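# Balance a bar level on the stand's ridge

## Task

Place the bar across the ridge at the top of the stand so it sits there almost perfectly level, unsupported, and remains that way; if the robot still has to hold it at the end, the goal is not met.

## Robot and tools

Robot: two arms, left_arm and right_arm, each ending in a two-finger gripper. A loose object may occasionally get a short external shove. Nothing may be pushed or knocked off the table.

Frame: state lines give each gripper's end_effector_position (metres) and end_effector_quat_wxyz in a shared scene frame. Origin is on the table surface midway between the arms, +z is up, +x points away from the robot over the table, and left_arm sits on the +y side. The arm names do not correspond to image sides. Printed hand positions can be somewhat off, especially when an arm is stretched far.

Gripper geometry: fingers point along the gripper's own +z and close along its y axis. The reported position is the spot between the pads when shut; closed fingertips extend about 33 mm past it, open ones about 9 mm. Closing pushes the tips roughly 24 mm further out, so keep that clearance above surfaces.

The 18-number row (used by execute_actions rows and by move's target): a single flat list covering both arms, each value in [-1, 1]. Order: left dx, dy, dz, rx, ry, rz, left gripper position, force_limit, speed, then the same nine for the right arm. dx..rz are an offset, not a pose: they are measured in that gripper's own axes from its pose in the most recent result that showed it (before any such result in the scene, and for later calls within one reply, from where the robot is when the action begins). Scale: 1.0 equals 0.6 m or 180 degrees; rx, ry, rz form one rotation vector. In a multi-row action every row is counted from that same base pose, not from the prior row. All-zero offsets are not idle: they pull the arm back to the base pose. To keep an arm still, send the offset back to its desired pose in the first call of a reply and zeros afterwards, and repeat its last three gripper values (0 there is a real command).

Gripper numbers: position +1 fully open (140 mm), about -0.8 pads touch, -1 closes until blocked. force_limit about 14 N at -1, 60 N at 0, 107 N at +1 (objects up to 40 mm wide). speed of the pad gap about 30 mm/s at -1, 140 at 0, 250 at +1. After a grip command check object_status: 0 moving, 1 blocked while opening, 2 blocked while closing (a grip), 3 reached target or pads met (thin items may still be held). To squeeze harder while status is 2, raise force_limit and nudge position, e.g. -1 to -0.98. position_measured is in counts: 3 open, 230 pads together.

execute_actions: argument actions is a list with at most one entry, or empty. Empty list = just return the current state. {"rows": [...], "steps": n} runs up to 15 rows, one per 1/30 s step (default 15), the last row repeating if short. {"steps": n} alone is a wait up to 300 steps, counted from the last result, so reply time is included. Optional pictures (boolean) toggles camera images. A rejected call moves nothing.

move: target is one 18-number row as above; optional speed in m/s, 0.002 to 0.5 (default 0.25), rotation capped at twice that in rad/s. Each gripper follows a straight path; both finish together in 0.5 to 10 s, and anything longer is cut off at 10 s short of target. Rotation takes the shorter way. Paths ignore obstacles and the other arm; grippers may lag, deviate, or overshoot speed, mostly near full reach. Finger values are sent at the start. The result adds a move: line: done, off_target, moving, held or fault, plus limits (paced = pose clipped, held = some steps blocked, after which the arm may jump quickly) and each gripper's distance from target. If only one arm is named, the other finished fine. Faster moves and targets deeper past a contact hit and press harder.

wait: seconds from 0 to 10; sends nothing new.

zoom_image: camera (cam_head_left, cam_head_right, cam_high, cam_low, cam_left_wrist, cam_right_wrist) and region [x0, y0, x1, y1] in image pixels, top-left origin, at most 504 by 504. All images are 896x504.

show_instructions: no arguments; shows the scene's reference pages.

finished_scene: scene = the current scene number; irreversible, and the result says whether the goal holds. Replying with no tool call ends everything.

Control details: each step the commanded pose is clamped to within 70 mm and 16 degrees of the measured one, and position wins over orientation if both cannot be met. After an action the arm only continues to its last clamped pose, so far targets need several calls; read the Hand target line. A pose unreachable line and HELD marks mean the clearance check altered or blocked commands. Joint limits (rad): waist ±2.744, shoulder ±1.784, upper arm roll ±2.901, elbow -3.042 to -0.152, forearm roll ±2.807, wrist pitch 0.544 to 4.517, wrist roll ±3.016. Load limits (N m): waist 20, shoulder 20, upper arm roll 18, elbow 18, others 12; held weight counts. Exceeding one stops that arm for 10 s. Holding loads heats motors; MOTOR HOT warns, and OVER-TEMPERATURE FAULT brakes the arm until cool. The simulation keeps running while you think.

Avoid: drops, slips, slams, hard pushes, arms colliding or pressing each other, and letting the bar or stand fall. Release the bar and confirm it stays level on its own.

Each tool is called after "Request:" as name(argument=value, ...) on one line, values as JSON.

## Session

Request:
execute_actions(actions=[])

Scene clock: 0.00 s of 4100.00 s.
left_arm: end_effector_position=(+0.0883, +0.6606, +0.2179) position_measured=3 object_status=3 end_effector_quat_wxyz=(+0.349, +0.790, -0.250, -0.437) | right_arm: end_effector_position=(+0.5517, -0.1944, +0.3905) position_measured=3 object_status=3 end_effector_quat_wxyz=(-0.061, +0.111, +0.880, -0.458)
Joint positions: left_arm=[ 0.864  0.22  -0.068 -2.121  0.398  1.205 -0.301] | right_arm=[ 0.688  0.512 -0.025 -1.15  -0.715  0.992  2.195]
Joint velocities: left_arm=[-0.     0.001 -0.     0.    -0.    -0.001  0.001] | right_arm=[-0.002 -0.    -0.     0.001  0.     0.002 -0.002]
Hand target (left_arm): +0.088, +0.661, +0.218; +0.349, +0.790, -0.250, -0.437
Hand target (right_arm): +0.552, -0.194, +0.390; -0.061, +0.111, +0.880, -0.458

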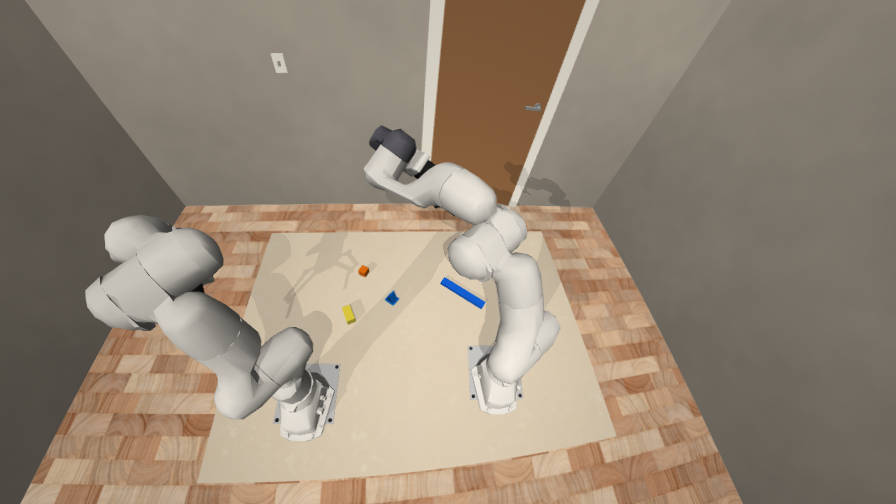

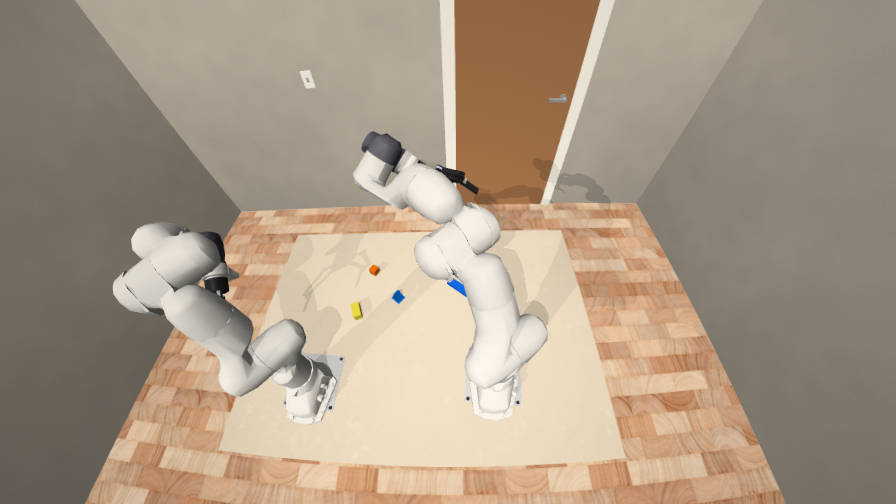

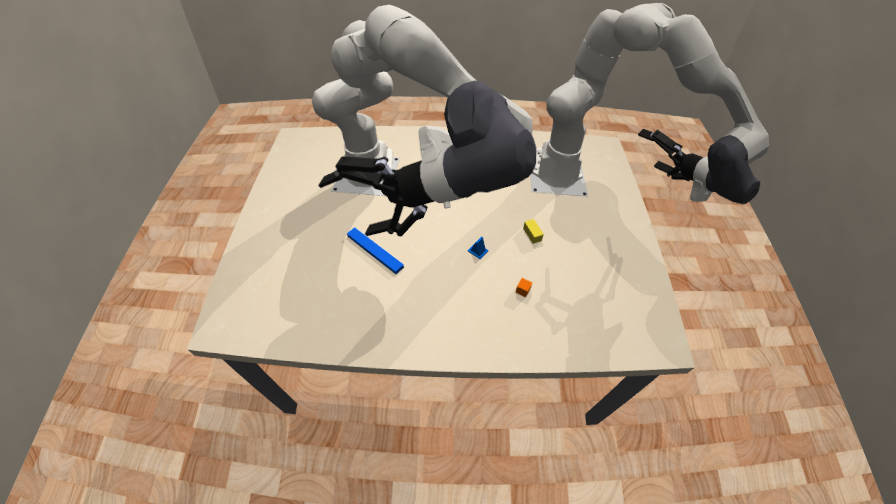

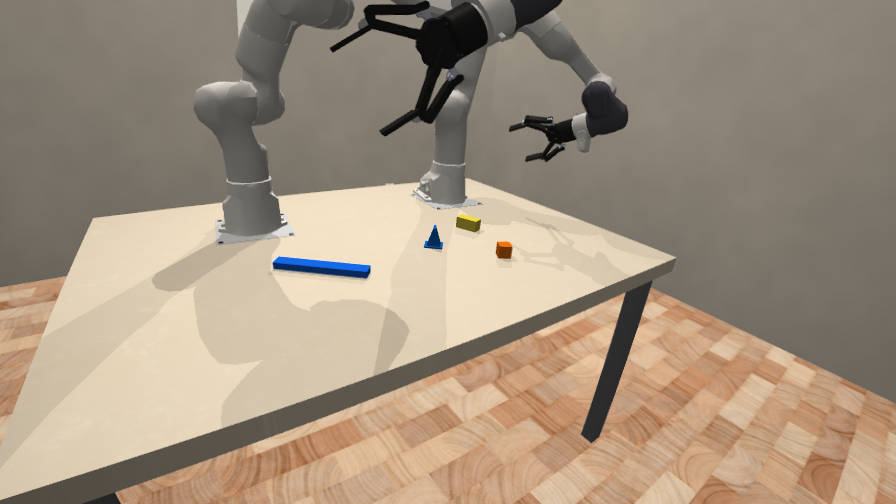

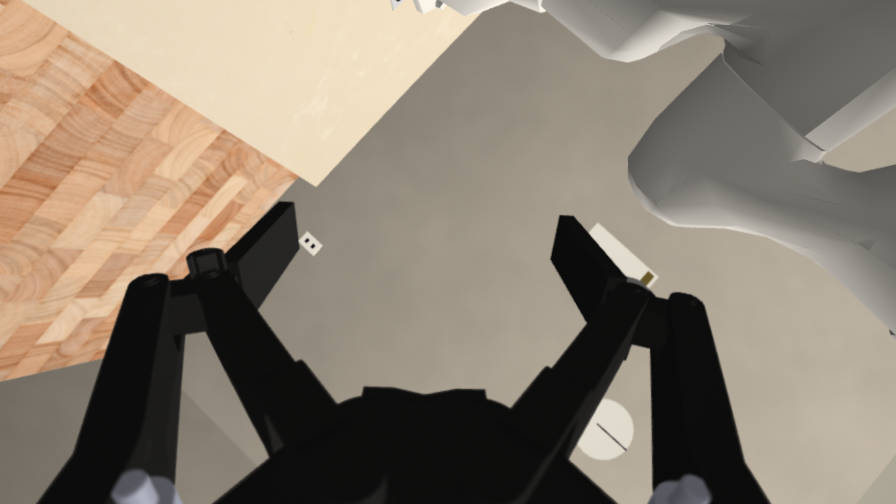

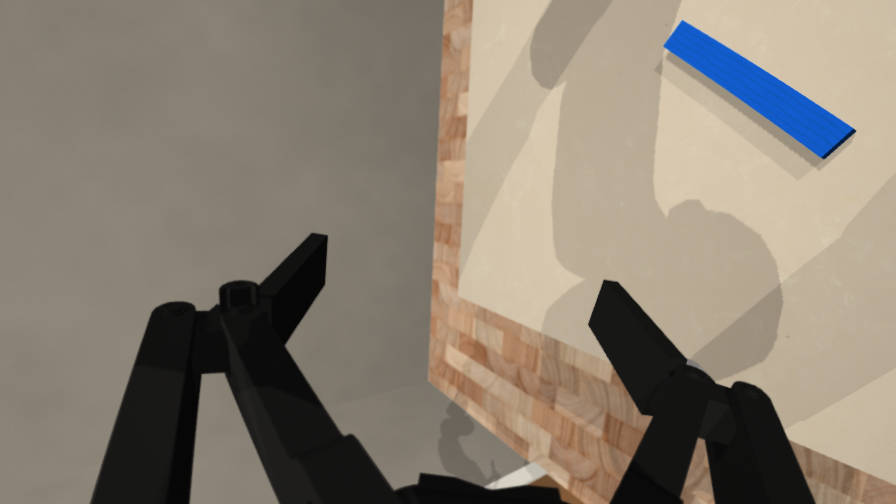

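Request:
move(target=[0,0,0,0,0,0,1,0,0,0.302,0.22,0.241,-0.272,-0.171,-0.324,-0.1,-0.3,-0.5], speed=0.3)

Scene clock: 14.10 s of 4100.00 s.
left_arm: end_effector_position=(+0.0883, +0.6606, +0.2179) position_measured=3 object_status=3 end_effector_quat_wxyz=(+0.349, +0.790, -0.250, -0.437) | right_arm: end_effector_position=(+0.3661, -0.1910, +0.2074) position_measured=141 object_status=3 end_effector_quat_wxyz=(+0.002, -0.404, +0.915, +0.004)
Joint positions: left_arm=[ 0.864  0.22  -0.068 -2.121  0.398  1.205 -0.301] | right_arm=[ 0.888 -0.672 -0.488 -2.665 -0.323  2.035  1.284]
Joint velocities: left_arm=[-0.001  0.001 -0.     0.001  0.001 -0.     0.001] | right_arm=[ 0.005 -0.001 -0.005  0.001 -0.006  0.    -0.023]
Hand target (left_arm): +0.088, +0.661, +0.218; +0.349, +0.790, -0.250, -0.437
Hand target (right_arm): +0.367, -0.191, +0.208; +0.003, -0.410, +0.912, +0.004
Off the commanded pose (left_arm): 0.000 m, 0 deg.
Off the commanded pose (right_arm): 0.007 m, 2 deg.
After step 90, 7.77 s passed at rest.
move: off_target (right_arm)

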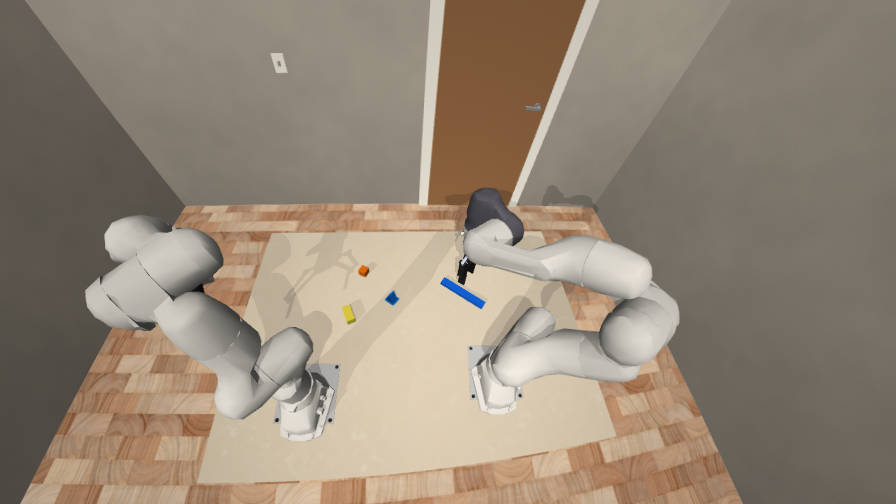

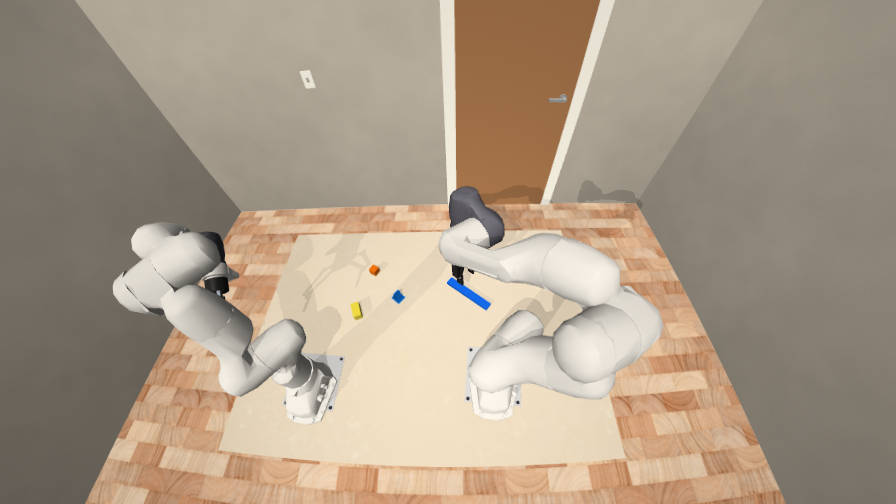

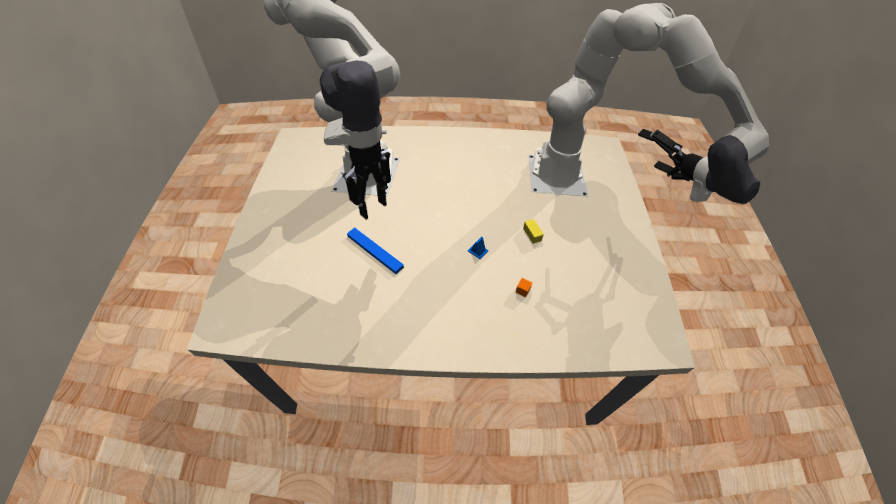

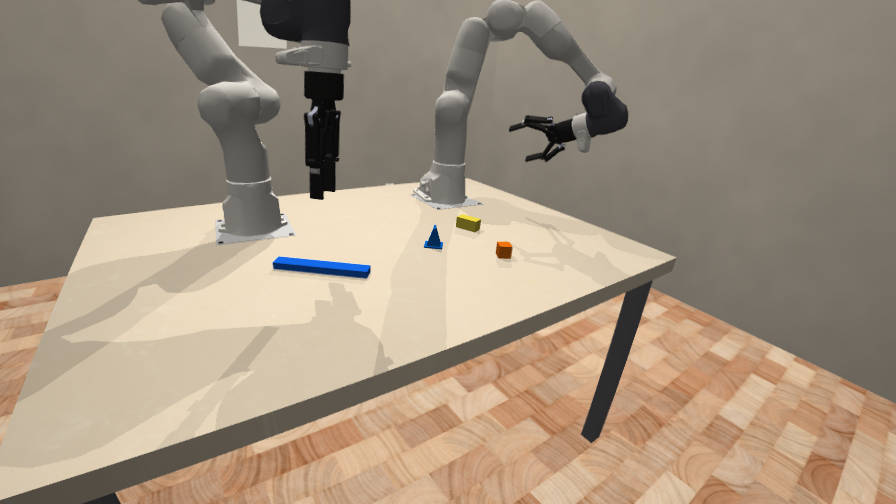

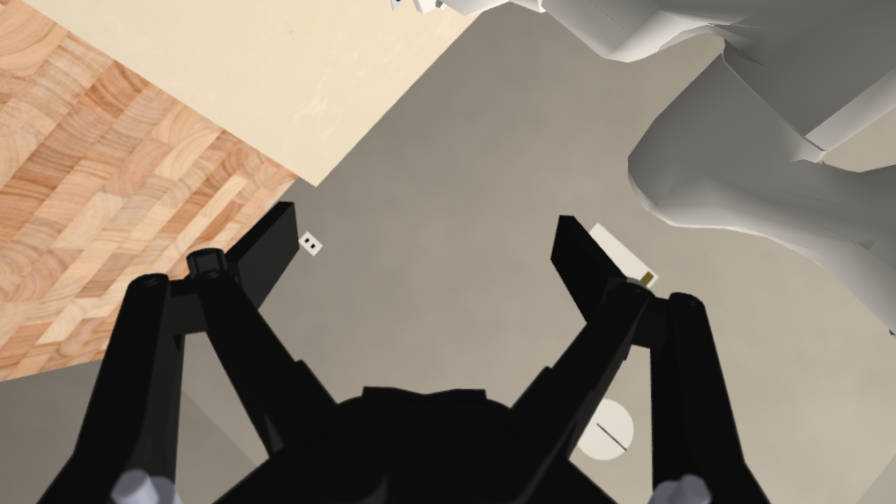

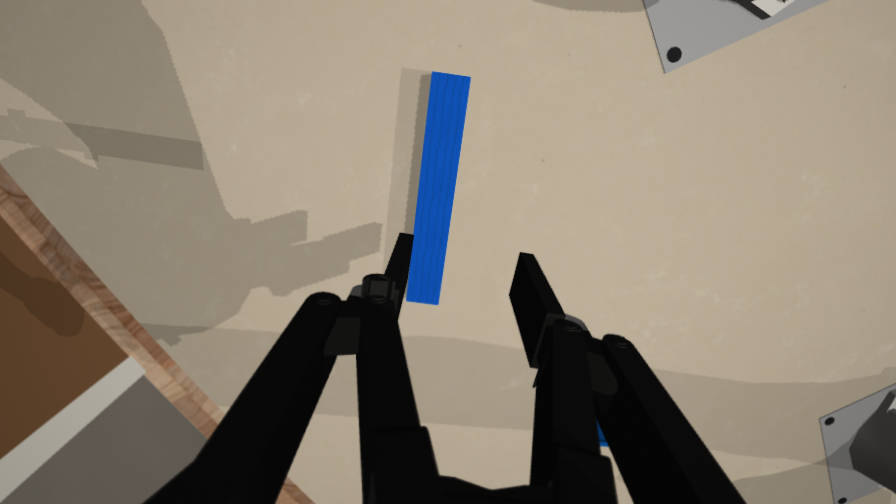

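Request:
move(target=[0,0,0,0,0,0,1,0,0,0,-0.025,0.21,0,0,0,-0.1,-0.3,-0.5], speed=0.15)

Scene clock: 17.93 s of 4100.00 s.
left_arm: end_effector_position=(+0.0883, +0.6606, +0.2179) position_measured=3 object_status=3 end_effector_quat_wxyz=(+0.349, +0.790, -0.250, -0.437) | right_arm: end_effector_position=(+0.3775, -0.2070, +0.0804) position_measured=141 object_status=3 end_effector_quat_wxyz=(+0.001, -0.398, +0.917, -0.002)
Joint positions: left_arm=[ 0.864  0.22  -0.068 -2.121  0.398  1.205 -0.301] | right_arm=[ 0.922 -0.388 -0.664 -2.812 -0.386  2.466  1.256]
Joint velocities: left_arm=[ 0.001 -0.    -0.001  0.002 -0.001 -0.     0.   ] | right_arm=[ 0.002  0.001 -0.001  0.     0.001  0.014 -0.004]
Hand target (left_arm): +0.088, +0.661, +0.218; +0.349, +0.790, -0.250, -0.437
Hand target (right_arm): +0.379, -0.207, +0.081; +0.003, -0.401, +0.916, -0.002
Off the commanded pose (left_arm): 0.000 m, 0 deg.
Off the commanded pose (right_arm): 0.007 m, 1 deg.
move: off_target (right_arm)

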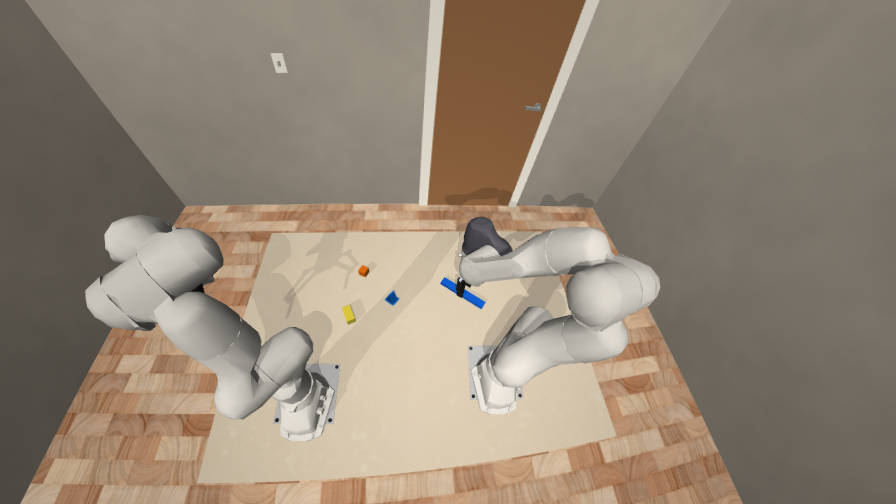

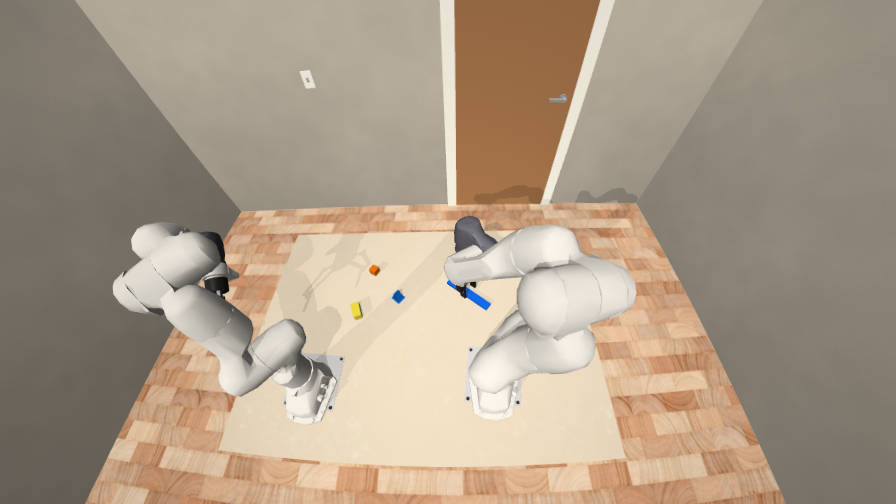

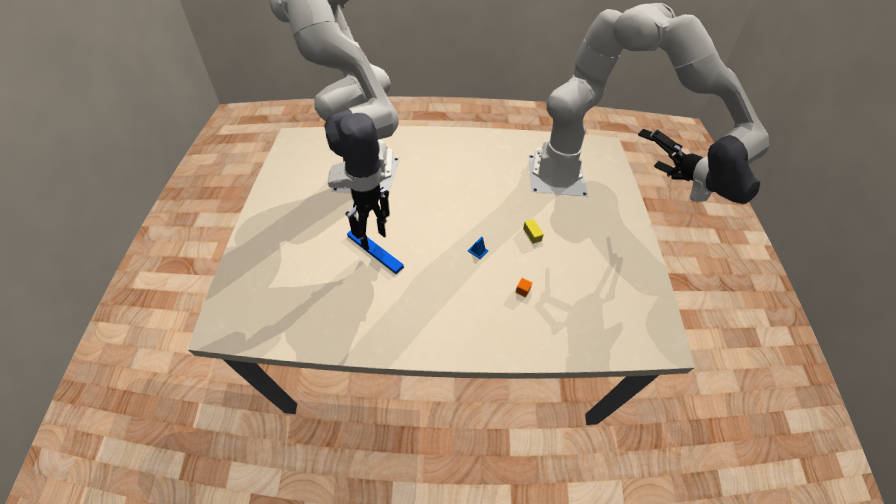

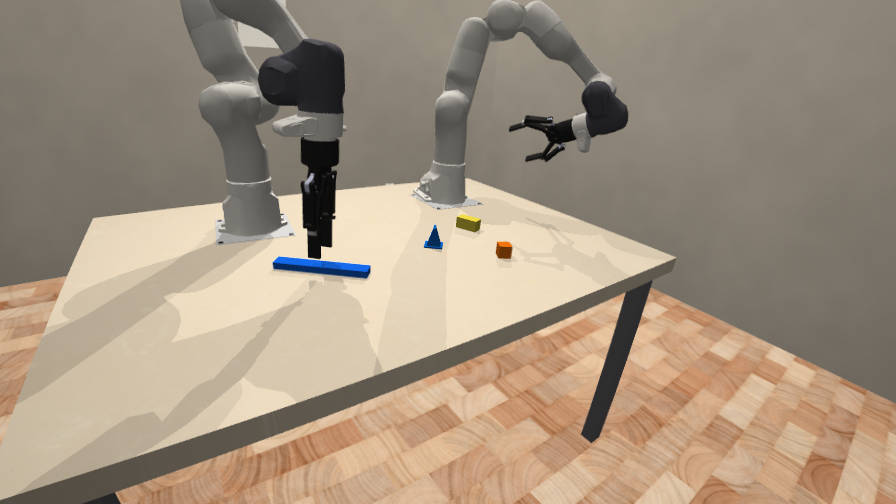

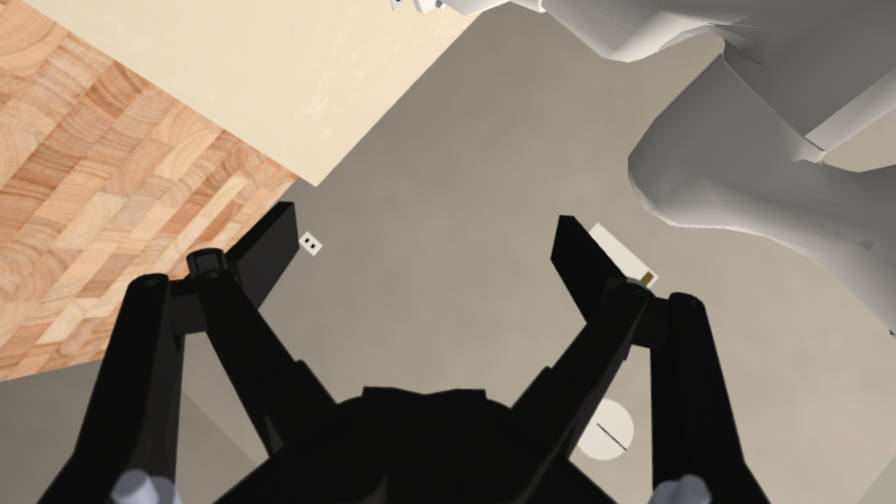

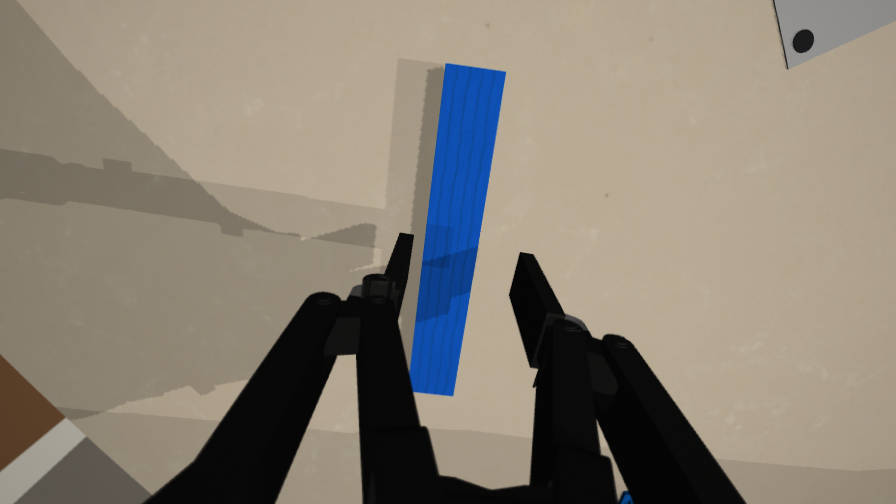

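Request:
move(target=[0,0,0,0,0,0,1,0,0,-0.013,-0.013,0.06,0,0,0,-0.1,-0.3,-0.5], speed=0.05)

Request:
zoom_image(camera="cam_low", region=[260,220,380,300])

Scene clock: 22.57 s of 4100.00 s.
left_arm: end_effector_position=(+0.0883, +0.6606, +0.2179) position_measured=3 object_status=3 end_effector_quat_wxyz=(+0.349, +0.790, -0.250, -0.437) | right_arm: end_effector_position=(+0.3878, -0.2089, +0.0438) position_measured=141 object_status=3 end_effector_quat_wxyz=(-0.000, -0.395, +0.919, -0.005)
Joint positions: left_arm=[ 0.864  0.22  -0.068 -2.121  0.398  1.205 -0.301] | right_arm=[ 0.997 -0.229 -0.745 -2.804 -0.329  2.613  1.212]
Joint velocities: left_arm=[ 0.001 -0.    -0.001 -0.    -0.     0.002 -0.   ] | right_arm=[ 0.009  0.001 -0.01   0.001  0.001  0.009 -0.014]
Hand target (left_arm): +0.088, +0.661, +0.218; +0.349, +0.790, -0.250, -0.437
Hand target (right_arm): +0.389, -0.208, +0.044; +0.002, -0.398, +0.918, -0.004
Off the commanded pose (left_arm): 0.000 m, 0 deg.
Off the commanded pose (right_arm): 0.002 m, 1 deg.
After step 90, 0.33 s passed at rest.
move: done

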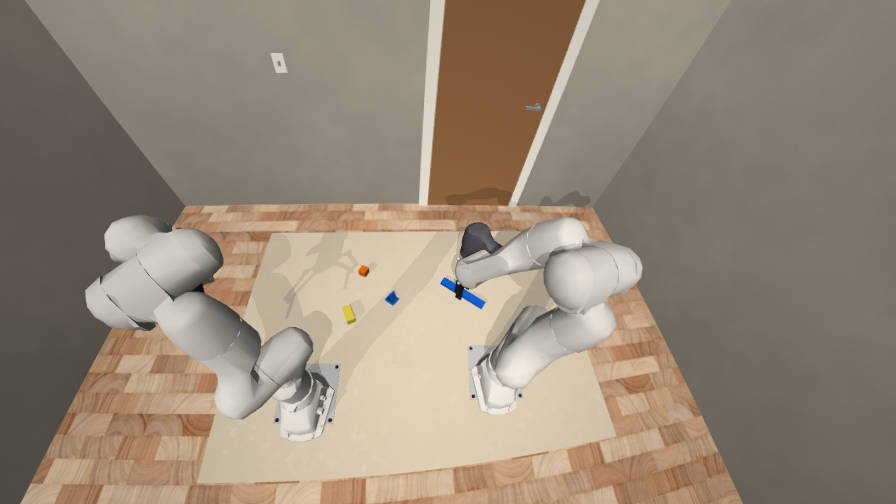

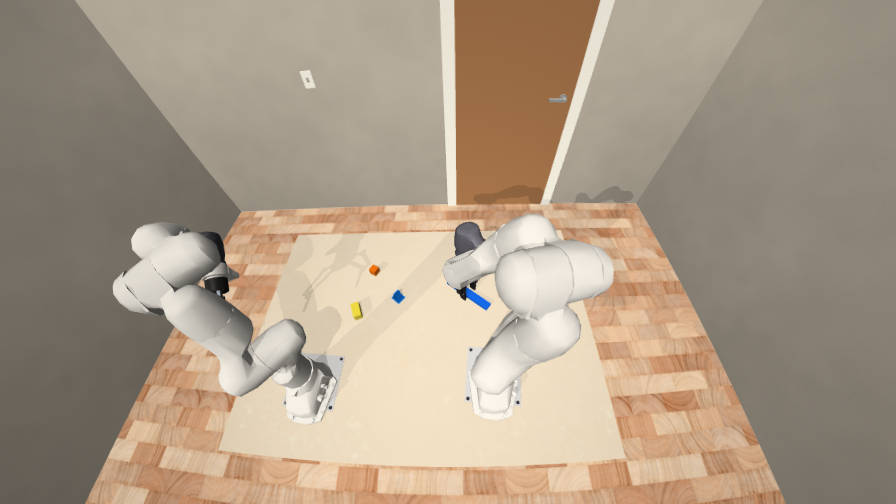

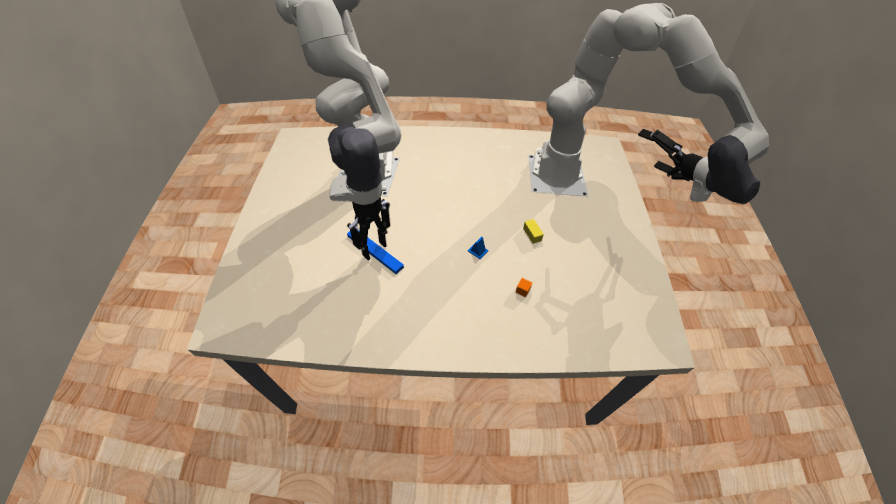

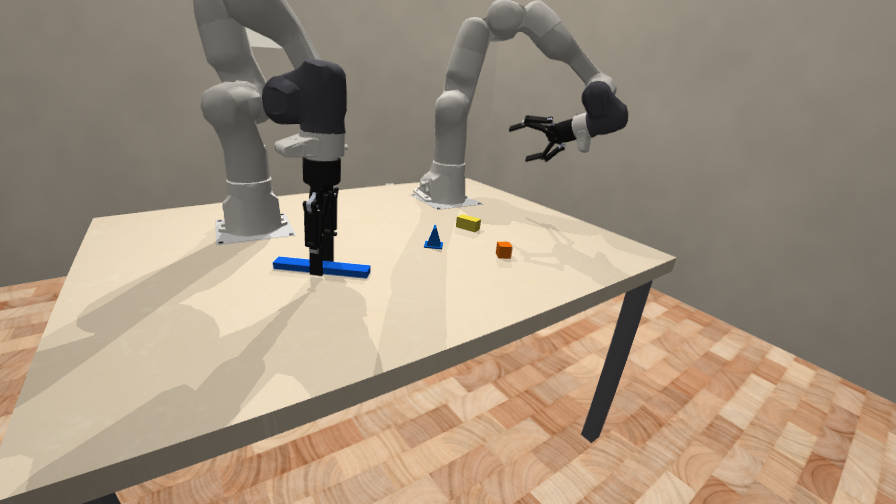

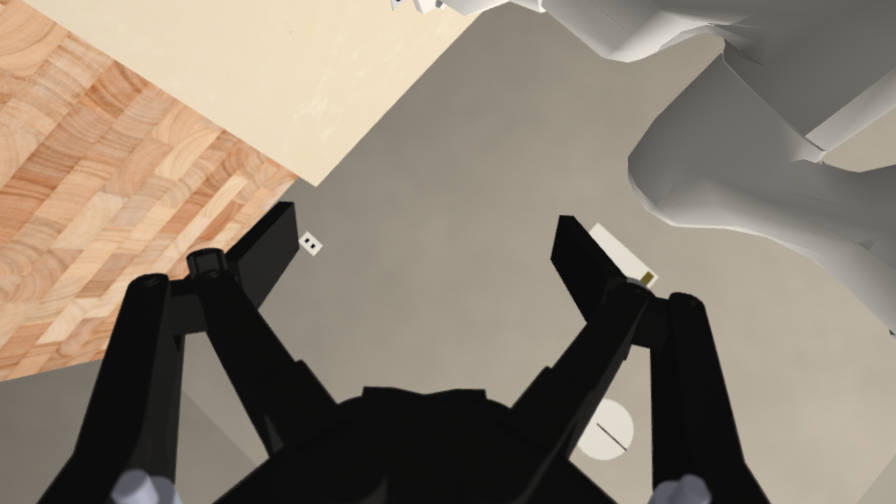

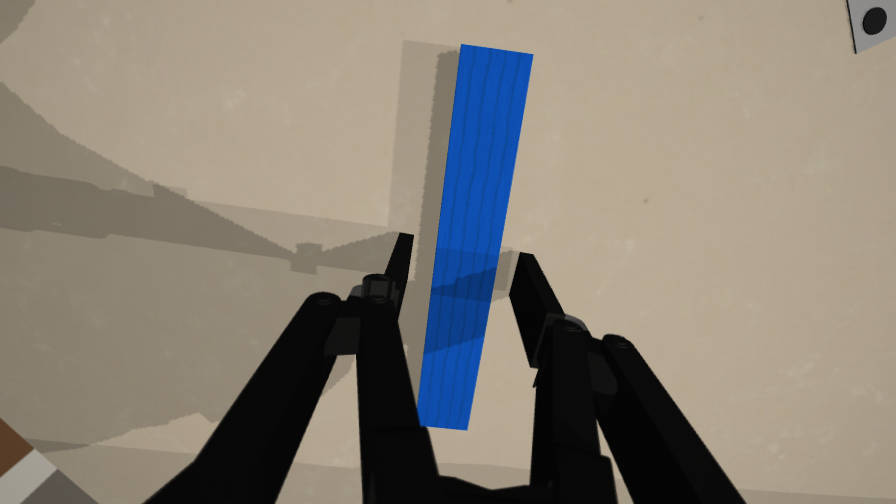

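Region (260, 220, 380, 300) of cam_low's 896x504 image, scaled by 4.200, with more detail than that image has.

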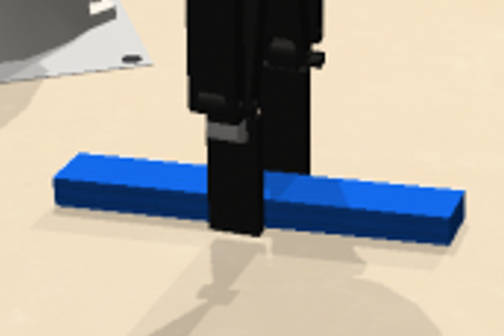

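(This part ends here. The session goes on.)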